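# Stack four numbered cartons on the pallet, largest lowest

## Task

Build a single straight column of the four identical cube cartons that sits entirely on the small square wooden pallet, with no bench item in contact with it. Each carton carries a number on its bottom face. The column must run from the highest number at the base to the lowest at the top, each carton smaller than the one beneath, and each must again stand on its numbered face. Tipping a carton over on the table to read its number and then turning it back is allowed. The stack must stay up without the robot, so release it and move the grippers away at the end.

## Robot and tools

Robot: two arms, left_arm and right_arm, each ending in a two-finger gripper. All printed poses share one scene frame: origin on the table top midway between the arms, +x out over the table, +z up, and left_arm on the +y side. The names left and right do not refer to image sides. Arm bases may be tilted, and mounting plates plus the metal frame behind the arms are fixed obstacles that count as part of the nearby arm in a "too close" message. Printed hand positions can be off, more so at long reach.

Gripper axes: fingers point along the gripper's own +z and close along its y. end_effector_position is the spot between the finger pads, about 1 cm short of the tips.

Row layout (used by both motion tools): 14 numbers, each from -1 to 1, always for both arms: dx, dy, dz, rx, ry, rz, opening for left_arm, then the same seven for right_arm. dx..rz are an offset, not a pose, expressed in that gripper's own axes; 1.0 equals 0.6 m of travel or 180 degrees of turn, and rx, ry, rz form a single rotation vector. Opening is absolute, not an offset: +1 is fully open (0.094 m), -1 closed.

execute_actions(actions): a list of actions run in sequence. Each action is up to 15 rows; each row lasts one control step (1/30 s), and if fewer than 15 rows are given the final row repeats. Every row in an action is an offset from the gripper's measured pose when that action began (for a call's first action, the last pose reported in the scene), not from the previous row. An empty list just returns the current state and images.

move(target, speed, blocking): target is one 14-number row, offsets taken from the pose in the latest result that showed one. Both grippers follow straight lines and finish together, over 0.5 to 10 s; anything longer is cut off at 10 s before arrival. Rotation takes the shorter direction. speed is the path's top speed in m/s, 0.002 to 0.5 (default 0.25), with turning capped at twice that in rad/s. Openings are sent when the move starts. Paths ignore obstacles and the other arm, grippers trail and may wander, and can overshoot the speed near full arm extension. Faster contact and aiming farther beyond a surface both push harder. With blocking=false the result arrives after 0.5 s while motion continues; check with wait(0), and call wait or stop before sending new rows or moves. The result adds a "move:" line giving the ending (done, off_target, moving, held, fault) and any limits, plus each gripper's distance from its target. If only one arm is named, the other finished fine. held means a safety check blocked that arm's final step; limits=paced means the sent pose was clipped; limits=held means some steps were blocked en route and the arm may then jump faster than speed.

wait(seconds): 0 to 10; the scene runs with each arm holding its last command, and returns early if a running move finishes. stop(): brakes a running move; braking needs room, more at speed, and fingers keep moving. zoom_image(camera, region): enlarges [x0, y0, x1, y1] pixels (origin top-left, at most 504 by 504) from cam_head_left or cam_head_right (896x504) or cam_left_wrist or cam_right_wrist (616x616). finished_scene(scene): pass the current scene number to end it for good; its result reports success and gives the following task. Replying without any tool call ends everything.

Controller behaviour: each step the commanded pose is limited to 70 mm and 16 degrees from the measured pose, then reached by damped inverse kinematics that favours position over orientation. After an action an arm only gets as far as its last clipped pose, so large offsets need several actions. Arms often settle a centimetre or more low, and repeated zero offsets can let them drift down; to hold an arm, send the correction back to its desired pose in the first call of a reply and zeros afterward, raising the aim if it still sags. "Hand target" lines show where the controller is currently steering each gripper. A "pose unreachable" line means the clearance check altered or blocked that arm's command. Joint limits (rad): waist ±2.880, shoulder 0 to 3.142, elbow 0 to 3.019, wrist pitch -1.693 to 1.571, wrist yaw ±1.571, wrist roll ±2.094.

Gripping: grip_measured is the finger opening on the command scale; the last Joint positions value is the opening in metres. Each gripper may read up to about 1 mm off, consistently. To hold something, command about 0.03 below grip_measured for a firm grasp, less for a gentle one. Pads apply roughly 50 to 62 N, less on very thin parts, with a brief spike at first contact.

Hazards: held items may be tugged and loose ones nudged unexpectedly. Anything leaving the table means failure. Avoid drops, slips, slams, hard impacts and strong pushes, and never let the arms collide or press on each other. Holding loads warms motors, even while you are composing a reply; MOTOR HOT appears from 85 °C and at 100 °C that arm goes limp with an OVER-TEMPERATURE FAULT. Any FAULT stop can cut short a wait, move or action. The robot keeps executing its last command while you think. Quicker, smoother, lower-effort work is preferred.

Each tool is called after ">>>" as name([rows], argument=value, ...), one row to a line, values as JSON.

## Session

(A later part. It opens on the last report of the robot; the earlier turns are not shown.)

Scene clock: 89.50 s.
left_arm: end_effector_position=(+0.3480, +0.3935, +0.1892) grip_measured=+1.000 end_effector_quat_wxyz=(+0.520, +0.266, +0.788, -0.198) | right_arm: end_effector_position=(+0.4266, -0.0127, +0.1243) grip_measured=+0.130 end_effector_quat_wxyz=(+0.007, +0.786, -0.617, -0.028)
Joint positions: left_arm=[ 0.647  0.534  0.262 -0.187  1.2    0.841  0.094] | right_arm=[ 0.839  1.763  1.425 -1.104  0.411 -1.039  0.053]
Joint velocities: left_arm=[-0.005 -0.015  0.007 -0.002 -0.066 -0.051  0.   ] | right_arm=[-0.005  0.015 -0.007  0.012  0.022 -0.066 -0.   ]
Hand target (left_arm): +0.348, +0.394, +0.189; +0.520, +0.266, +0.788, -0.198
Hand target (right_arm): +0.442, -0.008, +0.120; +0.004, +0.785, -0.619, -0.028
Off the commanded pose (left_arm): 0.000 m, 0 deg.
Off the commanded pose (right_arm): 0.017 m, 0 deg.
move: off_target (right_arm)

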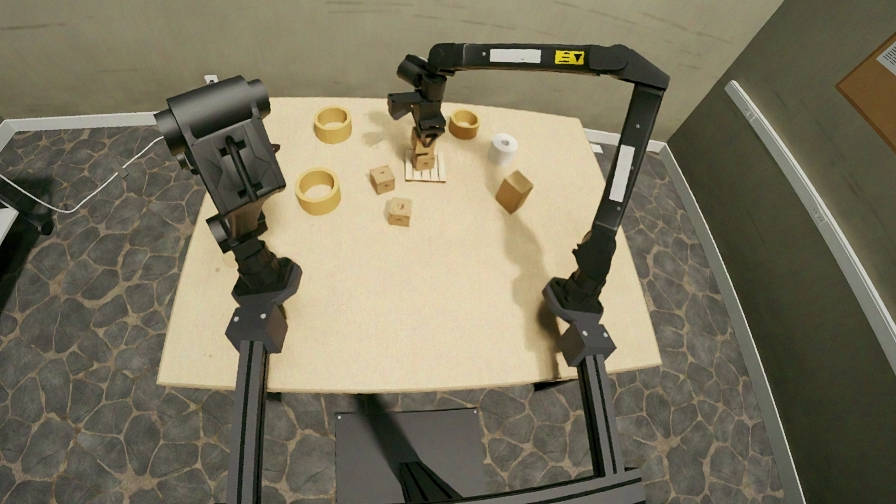

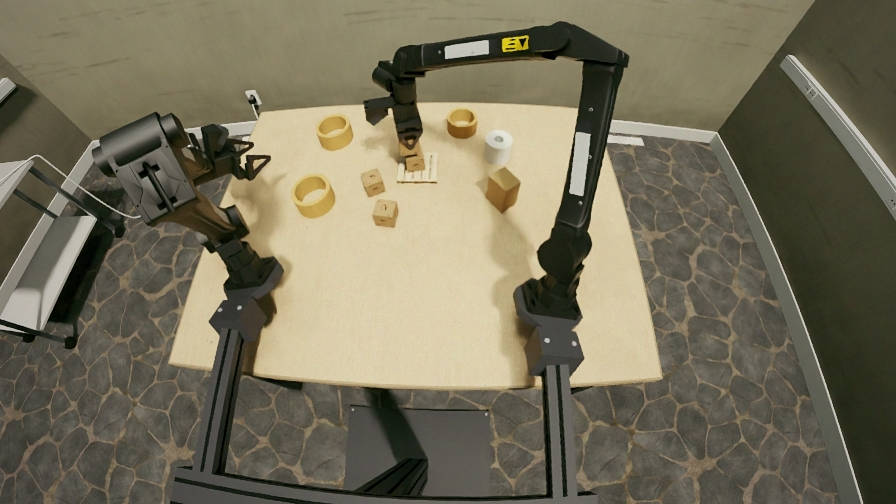

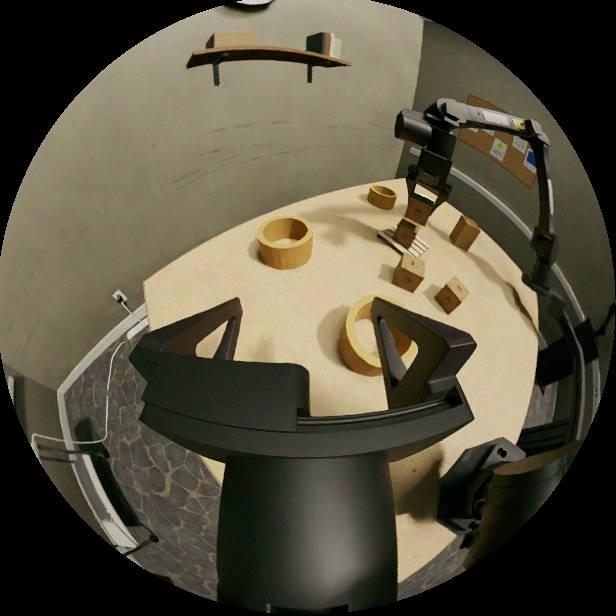

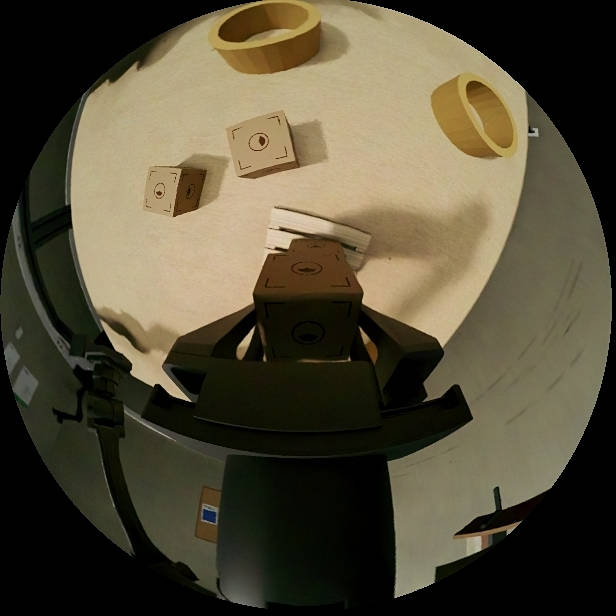

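>>> move(target=[0,0,0,0,0,0,1,0.018,-0.03,0.03,0.0146,0.011,0,0.09], speed=0.05)

>>> zoom_image(camera="cam_left_wrist", region=[360,160,480,280])

>>> zoom_image(camera="cam_head_left", region=[370,110,490,200])

Scene clock: 90.77 s.
left_arm: end_effector_position=(+0.3480, +0.3935, +0.1892) grip_measured=+1.000 end_effector_quat_wxyz=(+0.520, +0.266, +0.788, -0.198) | right_arm: end_effector_position=(+0.4454, -0.0161, +0.1191) grip_measured=+0.130 end_effector_quat_wxyz=(-0.010, +0.784, -0.621, -0.002)
Joint positions: left_arm=[ 0.647  0.534  0.262 -0.187  1.2    0.841  0.094] | right_arm=[ 0.823  1.766  1.425 -1.049  0.456 -1.067  0.053]
Joint velocities: left_arm=[-0.005 -0.005  0.007 -0.012 -0.007 -0.037  0.   ] | right_arm=[-0.015 -0.005 -0.007  0.002  0.037 -0.037  0.001]
Hand target (left_arm): +0.348, +0.394, +0.189; +0.520, +0.266, +0.788, -0.198
Hand target (right_arm): +0.446, -0.019, +0.106; -0.000, +0.787, -0.617, -0.001
Off the commanded pose (left_arm): 0.000 m, 0 deg.
Off the commanded pose (right_arm): 0.014 m, 1 deg.
move: off_target (right_arm)

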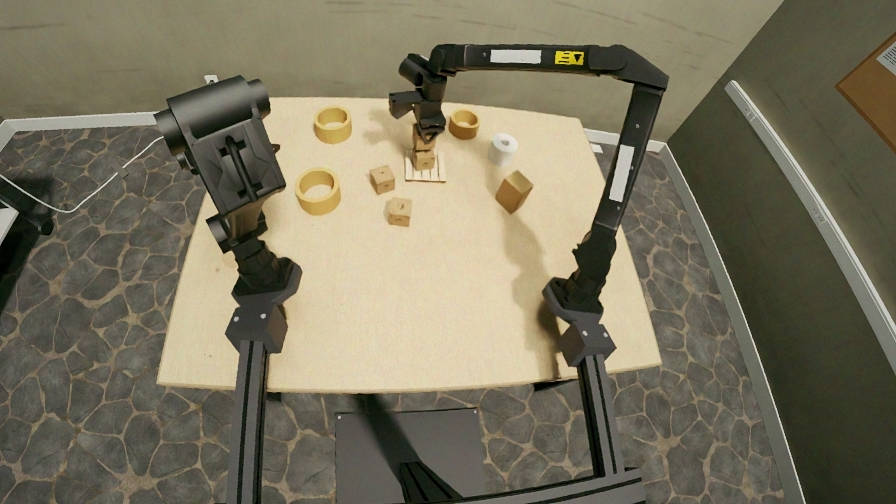

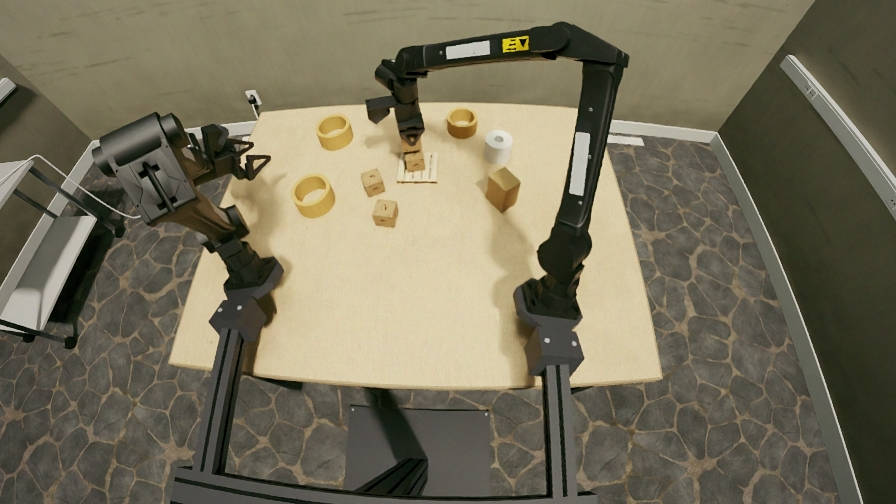

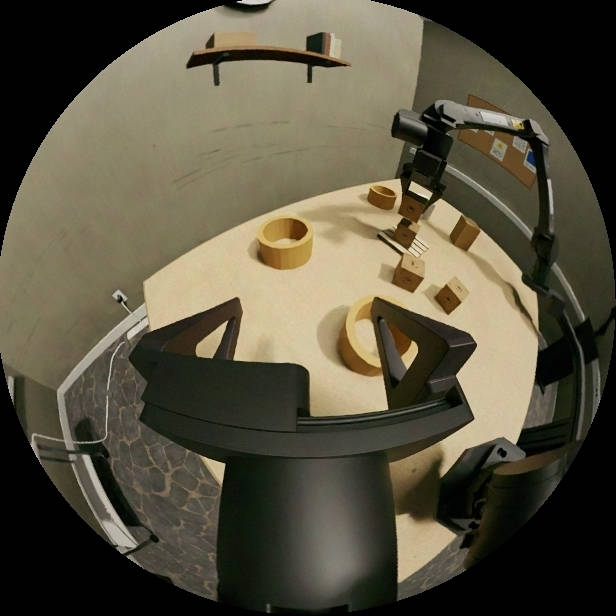

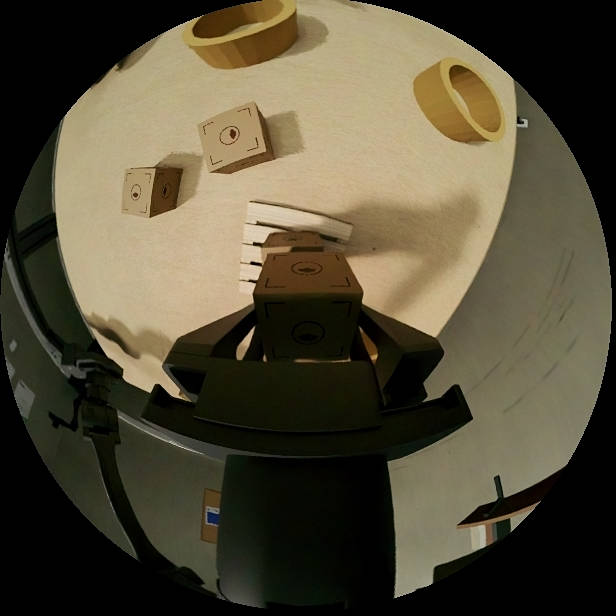

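Region (360, 160, 480, 280) of cam_left_wrist's 616x616 image, scaled by 4.200, with more detail than that image has.

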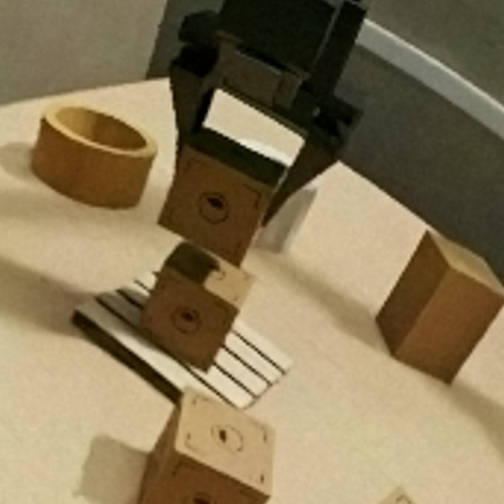

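Region (370, 110, 490, 200) of cam_head_left's 896x504 image, scaled by 4.200, with more detail than that image has; it fills the top 378 rows of this view, and the rest is white.

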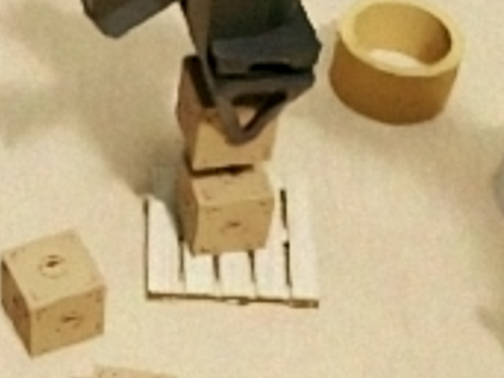

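Overshot ~1 cm.

>>> move(target=[0,0,0,0,0,0,1,0,0.025,0.025,0,0,0,0.09], speed=0.04)

>>> zoom_image(camera="cam_left_wrist", region=[360,160,480,280])

>>> zoom_image(camera="cam_head_left", region=[370,110,490,200])

Scene clock: 91.83 s.
left_arm: end_effector_position=(+0.3480, +0.3935, +0.1892) grip_measured=+1.000 end_effector_quat_wxyz=(+0.520, +0.266, +0.788, -0.198) | right_arm: end_effector_position=(+0.4308, -0.0186, +0.1029) grip_measured=+0.130 end_effector_quat_wxyz=(-0.006, +0.785, -0.619, -0.002)
Joint positions: left_arm=[ 0.647  0.534  0.262 -0.187  1.2    0.841  0.094] | right_arm=[ 0.823  1.766  1.37  -1.002  0.456 -1.068  0.053]
Joint velocities: left_arm=[-0.015 -0.005  0.007  0.012 -0.081 -0.007  0.   ] | right_arm=[-0.005 -0.015 -0.007  0.002 -0.081  0.051 -0.001]
Hand target (left_arm): +0.348, +0.394, +0.189; +0.520, +0.266, +0.788, -0.198
Hand target (right_arm): +0.431, -0.019, +0.104; -0.010, +0.784, -0.621, -0.002
Off the commanded pose (left_arm): 0.000 m, 0 deg.
Off the commanded pose (right_arm): 0.001 m, 0 deg.
move: done

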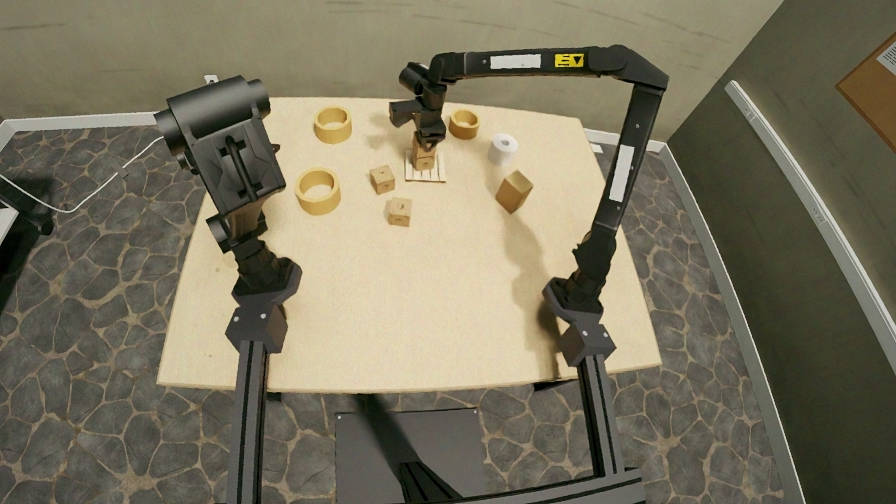

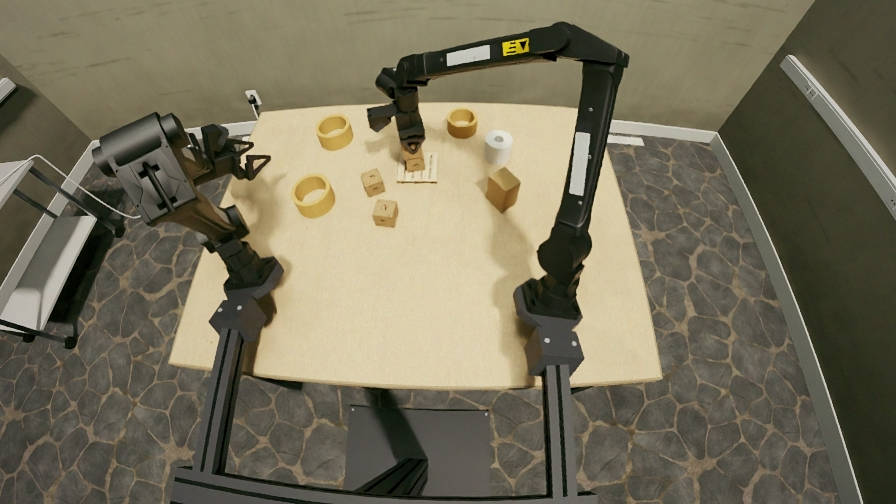

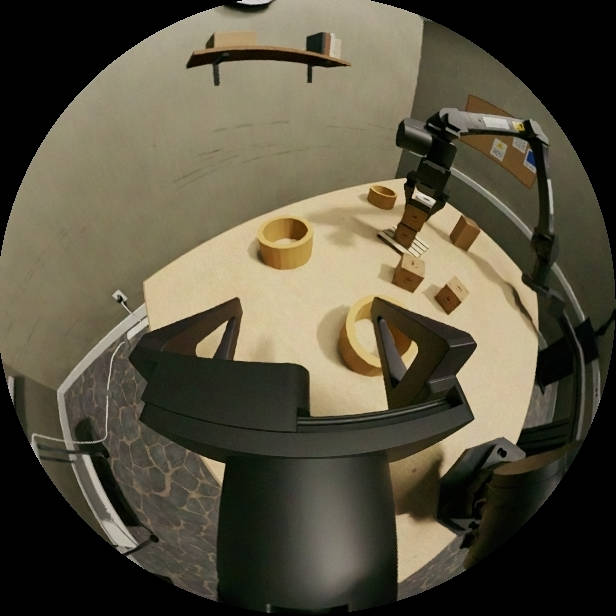

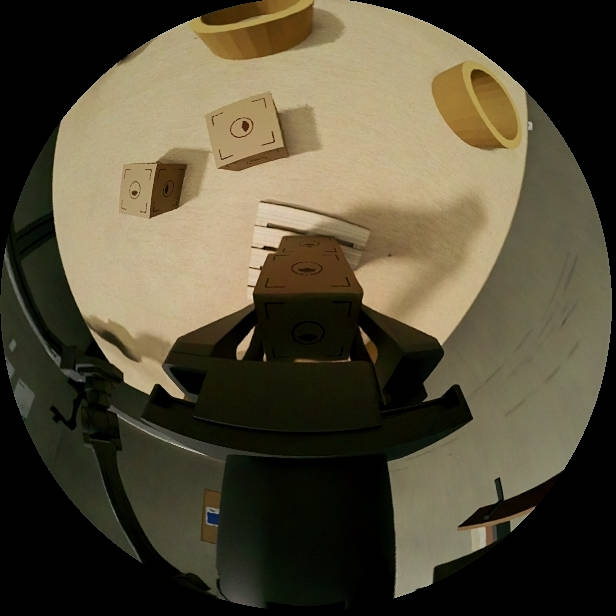

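Region (360, 160, 480, 280) of cam_left_wrist's 616x616 image, scaled by 4.200, with more detail than that image has.

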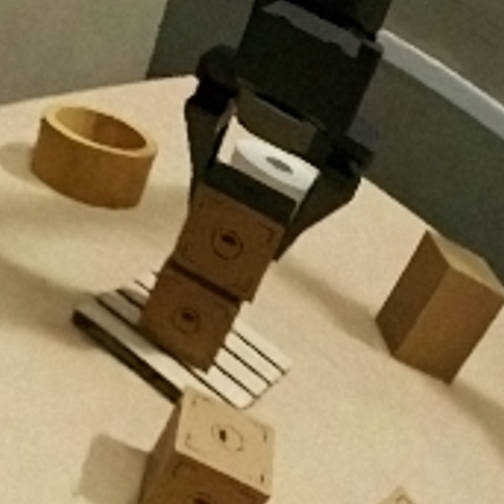

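Region (370, 110, 490, 200) of cam_head_left's 896x504 image, scaled by 4.200, with more detail than that image has; it fills the top 378 rows of this view, and the rest is white.

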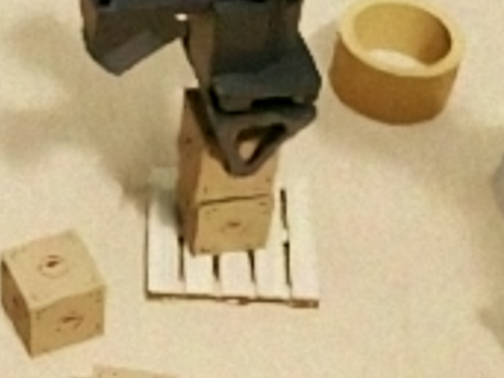

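>>> execute_actions([
  [[0,0,0,0,0,0,1,0,0.004,0.012,0,0,0,0.09]],
  [[0,0,0,0,0,0,1,0,0,0,0,0,0,1]],
  [[0,0,0,0,0,0,1,0,0,0,0,0,0,1]],
  [[0,0,0,0,0,0,1,-0.01,-0.02,-0.11,0,0,0,1]],
  [[0,0,0,0,0,0,1,0,0,0,0,0,0,1]],
])

>>> move(target=[0,0,0,0,0,0,1,-0.235,0.06,0,0,0,-0.03,1])

>>> move(target=[0,0,0,0,0,0,1,0,0,0.1,0,0,0,1], speed=0.15)

Scene clock: 94.63 s.
left_arm: end_effector_position=(+0.3480, +0.3935, +0.1892) grip_measured=+1.000 end_effector_quat_wxyz=(+0.520, +0.266, +0.788, -0.198) | right_arm: end_effector_position=(+0.4252, -0.0150, +0.1514) grip_measured=+1.000 end_effector_quat_wxyz=(+0.009, +0.794, -0.608, -0.004)
Joint positions: left_arm=[ 0.647  0.534  0.262 -0.187  1.2    0.841  0.094] | right_arm=[ 0.876  1.734  1.441 -1.163  0.464 -1.023  0.094]
Joint velocities: left_arm=[ 0.005 -0.005 -0.002 -0.017 -0.007 -0.051  0.   ] | right_arm=[-0.015 -0.015 -0.002 -0.017 -0.007  0.022  0.   ]
Hand target (left_arm): +0.348, +0.394, +0.189; +0.520, +0.266, +0.788, -0.198
Hand target (right_arm): +0.425, -0.015, +0.151; +0.009, +0.794, -0.608, -0.004
Off the commanded pose (left_arm): 0.000 m, 0 deg.
Off the commanded pose (right_arm): 0.000 m, 0 deg.

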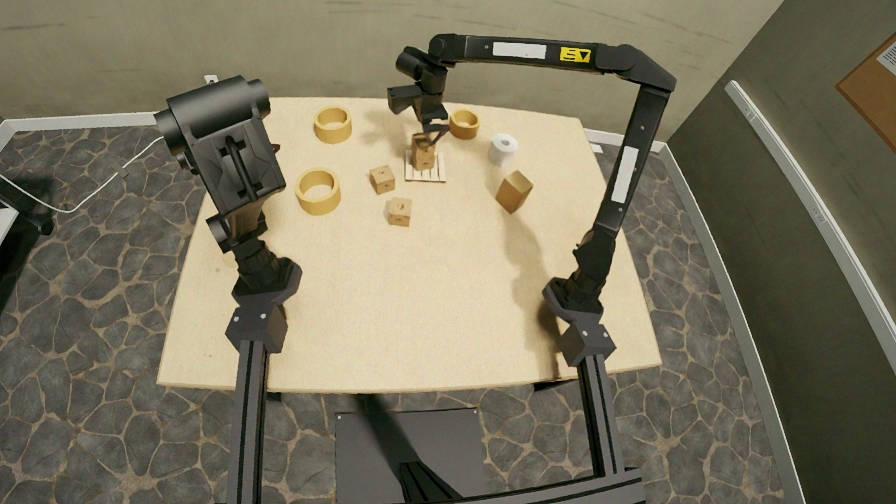

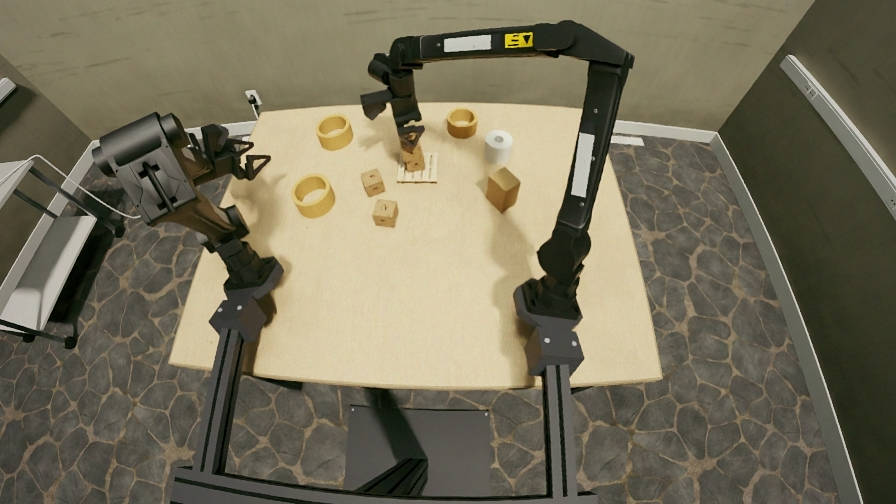

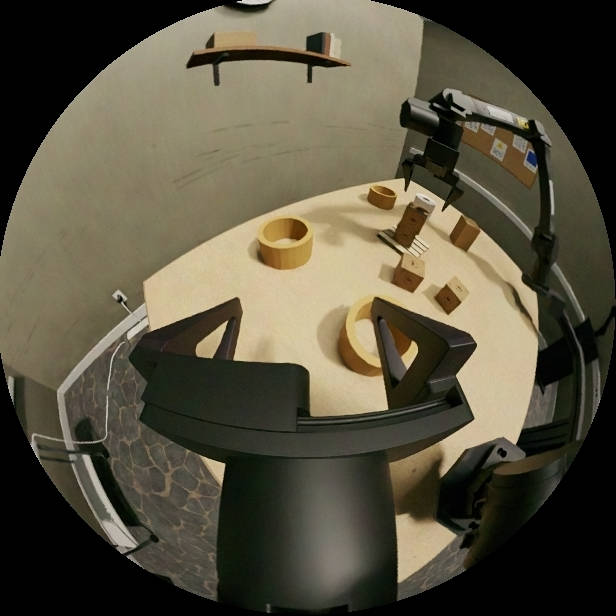

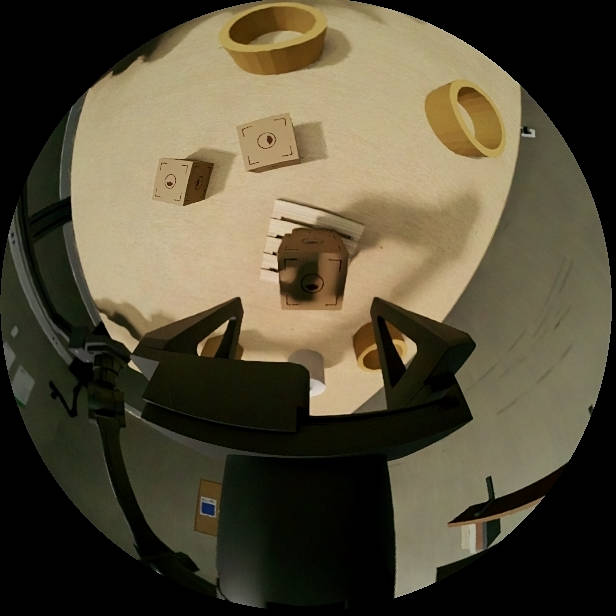

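Scene clock: 95.83 s.
left_arm: end_effector_position=(+0.3480, +0.3935, +0.1892) grip_measured=+1.000 end_effector_quat_wxyz=(+0.520, +0.266, +0.788, -0.198) | right_arm: end_effector_position=(+0.3436, +0.1006, +0.1438) grip_measured=+1.000 end_effector_quat_wxyz=(+0.020, +0.829, -0.558, -0.003)
Joint positions: left_arm=[ 0.647  0.534  0.262 -0.187  1.2    0.841  0.094] | right_arm=[ 1.088  1.945  1.567 -1.213  0.478 -0.895  0.094]
Joint velocities: left_arm=[-0.005 -0.005  0.002 -0.007 -0.007 -0.007  0.   ] | right_arm=[ 0.005 -0.005  0.002 -0.007  0.066 -0.022  0.   ]
Hand target (left_arm): +0.348, +0.394, +0.189; +0.520, +0.266, +0.788, -0.198
Hand target (right_arm): +0.355, +0.110, +0.150; +0.010, +0.822, -0.570, -0.003
Off the commanded pose (left_arm): 0.000 m, 0 deg.
Off the commanded pose (right_arm): 0.017 m, 2 deg.
move: off_target (right_arm)

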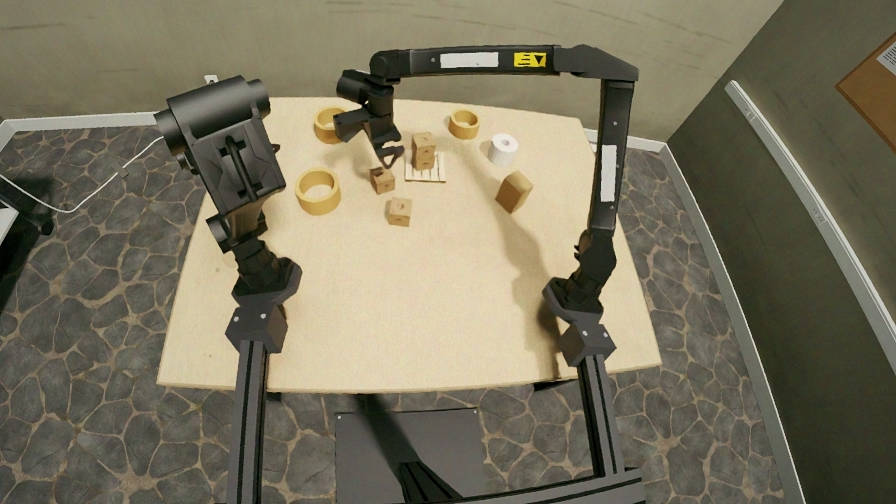

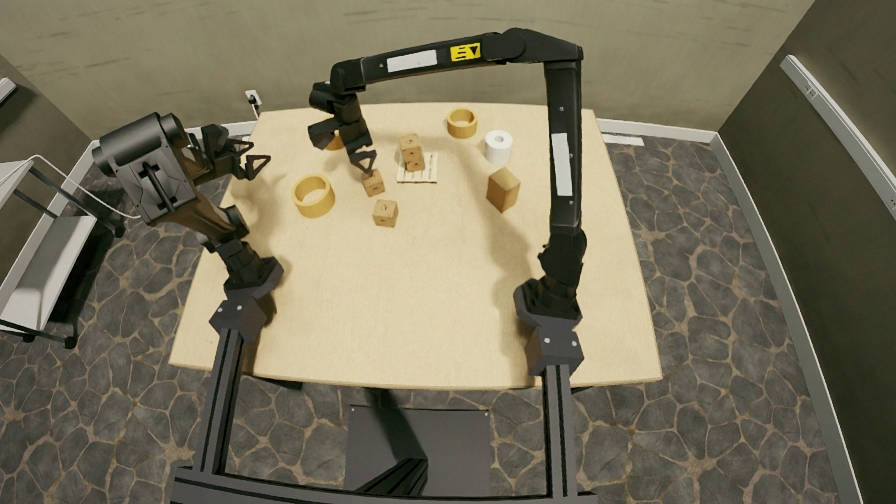

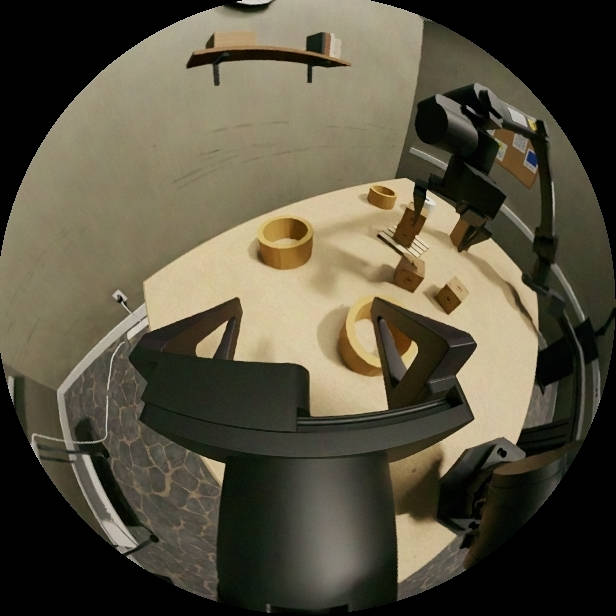

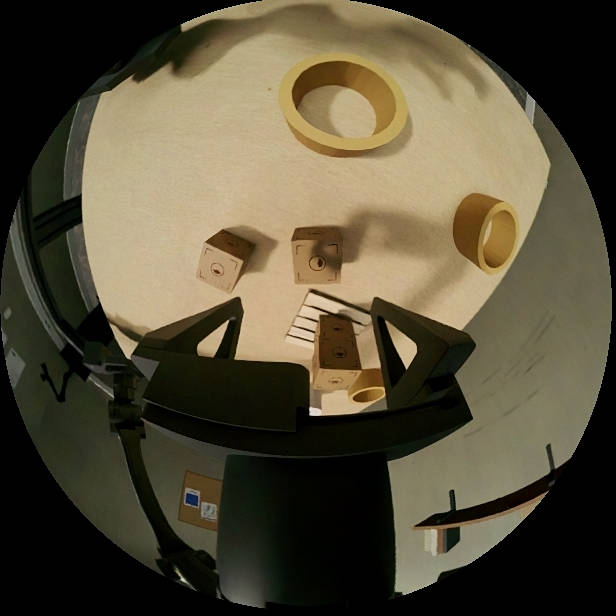

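Scene clock: 96.70 s.
left_arm: end_effector_position=(+0.3480, +0.3935, +0.1892) grip_measured=+1.000 end_effector_quat_wxyz=(+0.520, +0.266, +0.788, -0.198) | right_arm: end_effector_position=(+0.3458, +0.1018, +0.1009) grip_measured=+1.000 end_effector_quat_wxyz=(+0.007, +0.826, -0.564, -0.004)
Joint positions: left_arm=[ 0.647  0.534  0.262 -0.187  1.2    0.841  0.094] | right_arm=[ 1.051  1.974  1.507 -1.076  0.478 -0.935  0.094]
Joint velocities: left_arm=[-0.015  0.005 -0.007  0.017 -0.007 -0.037  0.   ] | right_arm=[-0.034 -0.015 -0.012  0.002  0.022 -0.066  0.   ]
Hand target (left_arm): +0.348, +0.394, +0.189; +0.520, +0.266, +0.788, -0.198
Hand target (right_arm): +0.343, +0.099, +0.085; +0.019, +0.829, -0.558, -0.004
Off the commanded pose (left_arm): 0.000 m, 0 deg.
Off the commanded pose (right_arm): 0.018 m, 2 deg.
move: off_target (right_arm)

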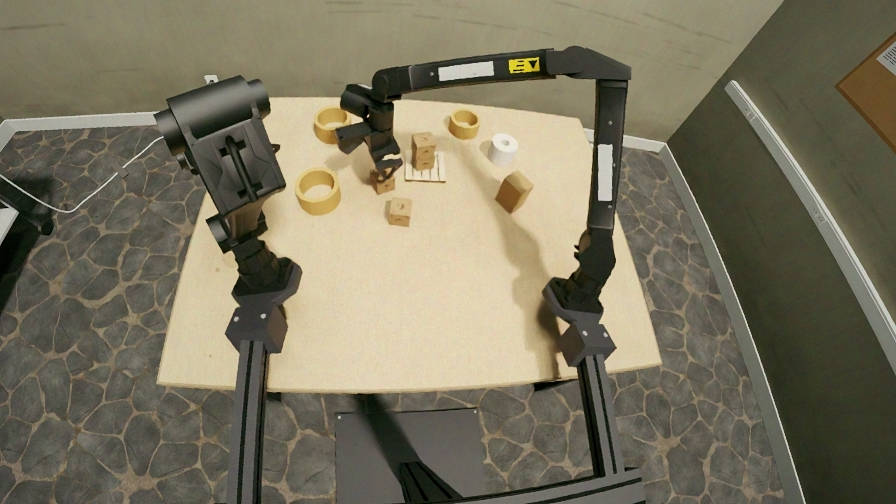

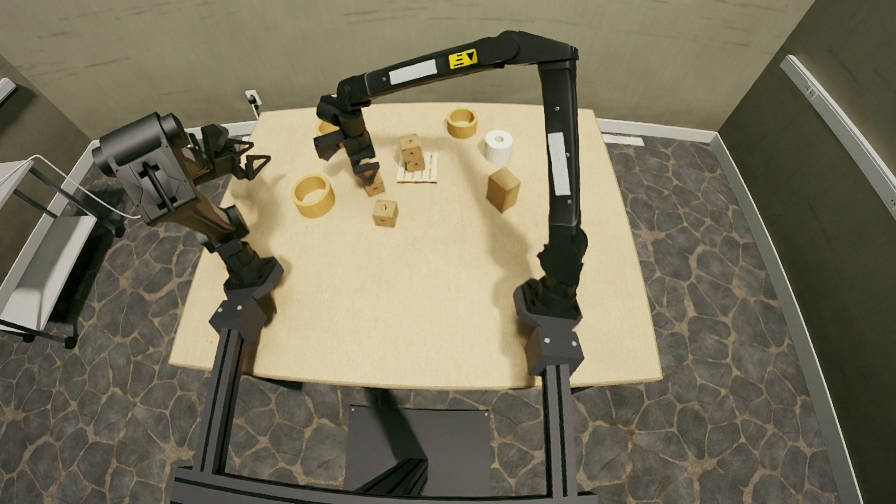

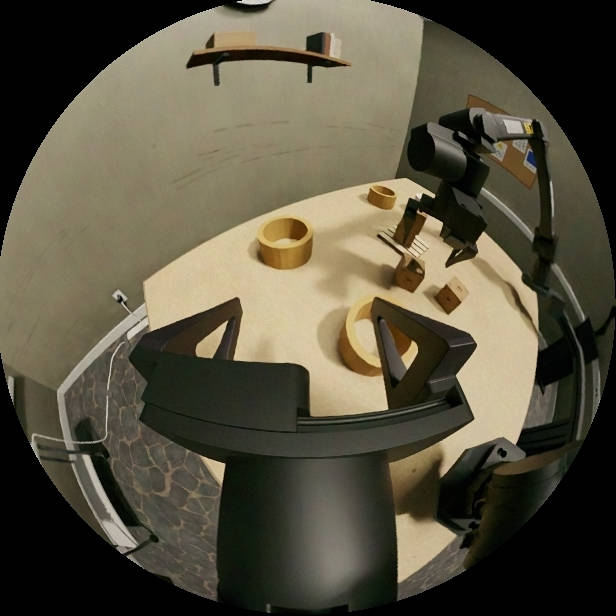

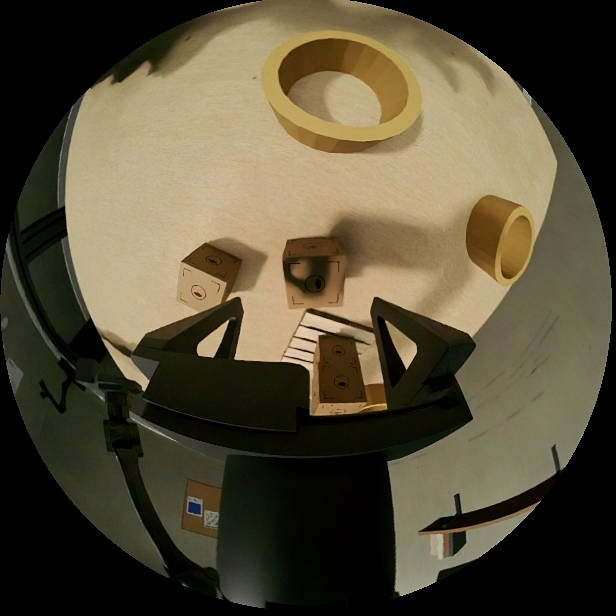

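>>> move(target=[0,0,0,0,0,0,1,0.022,-0.015,0.145,0.004,0,0,1], speed=0.1)

Scene clock: 98.10 s.
left_arm: end_effector_position=(+0.3480, +0.3935, +0.1892) grip_measured=+1.000 end_effector_quat_wxyz=(+0.520, +0.266, +0.788, -0.198) | right_arm: end_effector_position=(+0.3621, +0.0977, +0.0321) grip_measured=+1.000 end_effector_quat_wxyz=(-0.012, +0.822, -0.569, -0.001)
Joint positions: left_arm=[ 0.647  0.534  0.262 -0.187  1.2    0.841  0.094] | right_arm=[ 0.973  2.038  1.45  -0.871  0.478 -1.031  0.094]
Joint velocities: left_arm=[ 0.005 -0.005  0.012  0.022  0.007  0.022  0.   ] | right_arm=[-0.005 -0.015 -0.007  0.007 -0.051 -0.007  0.   ]
Hand target (left_arm): +0.348, +0.394, +0.189; +0.520, +0.266, +0.788, -0.198
Hand target (right_arm): +0.359, +0.092, +0.015; +0.001, +0.826, -0.564, -0.001
Off the commanded pose (left_arm): 0.000 m, 0 deg.
Off the commanded pose (right_arm): 0.020 m, 2 deg.
move: off_target (right_arm)

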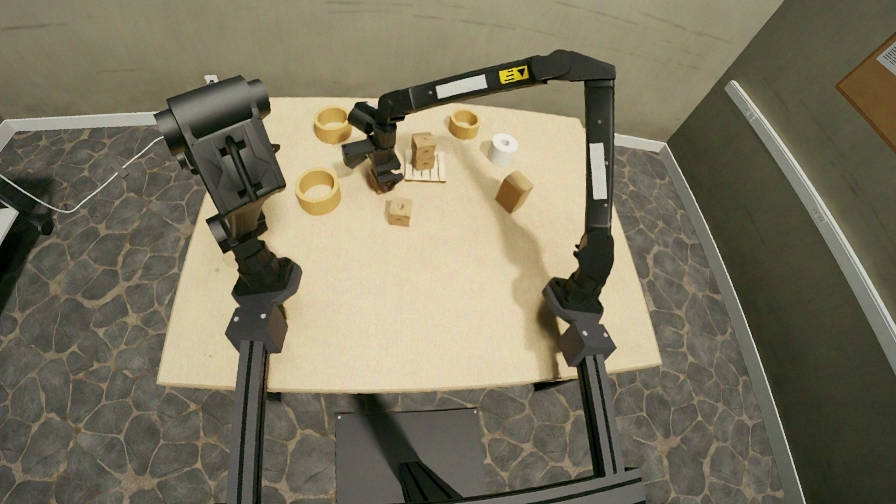

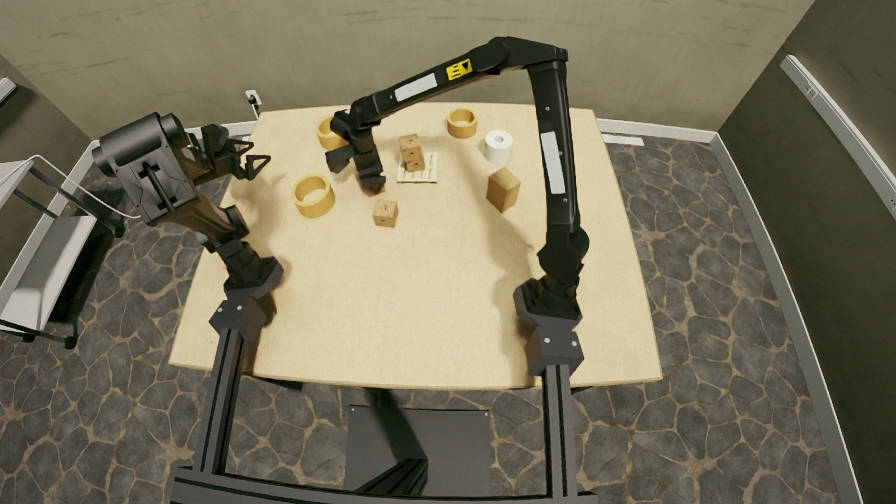

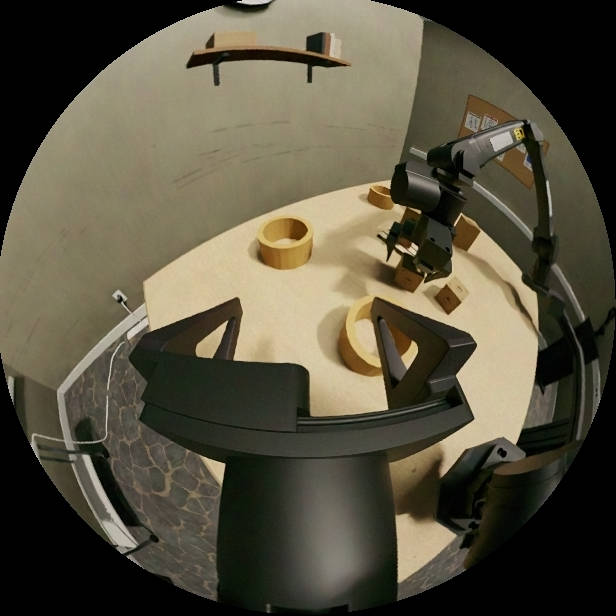

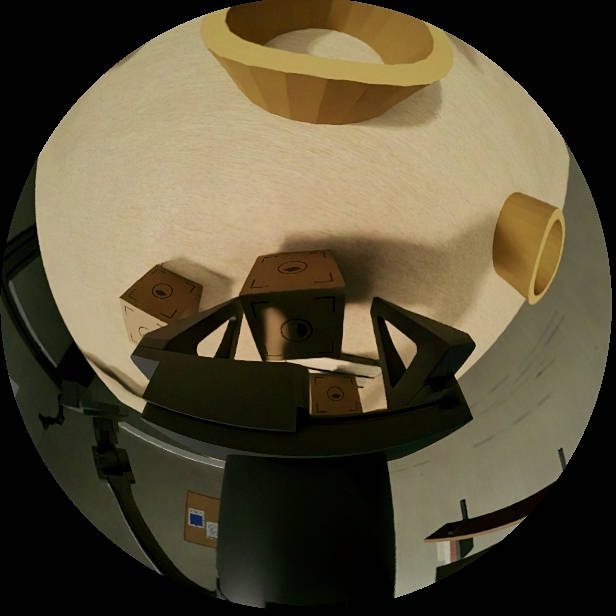

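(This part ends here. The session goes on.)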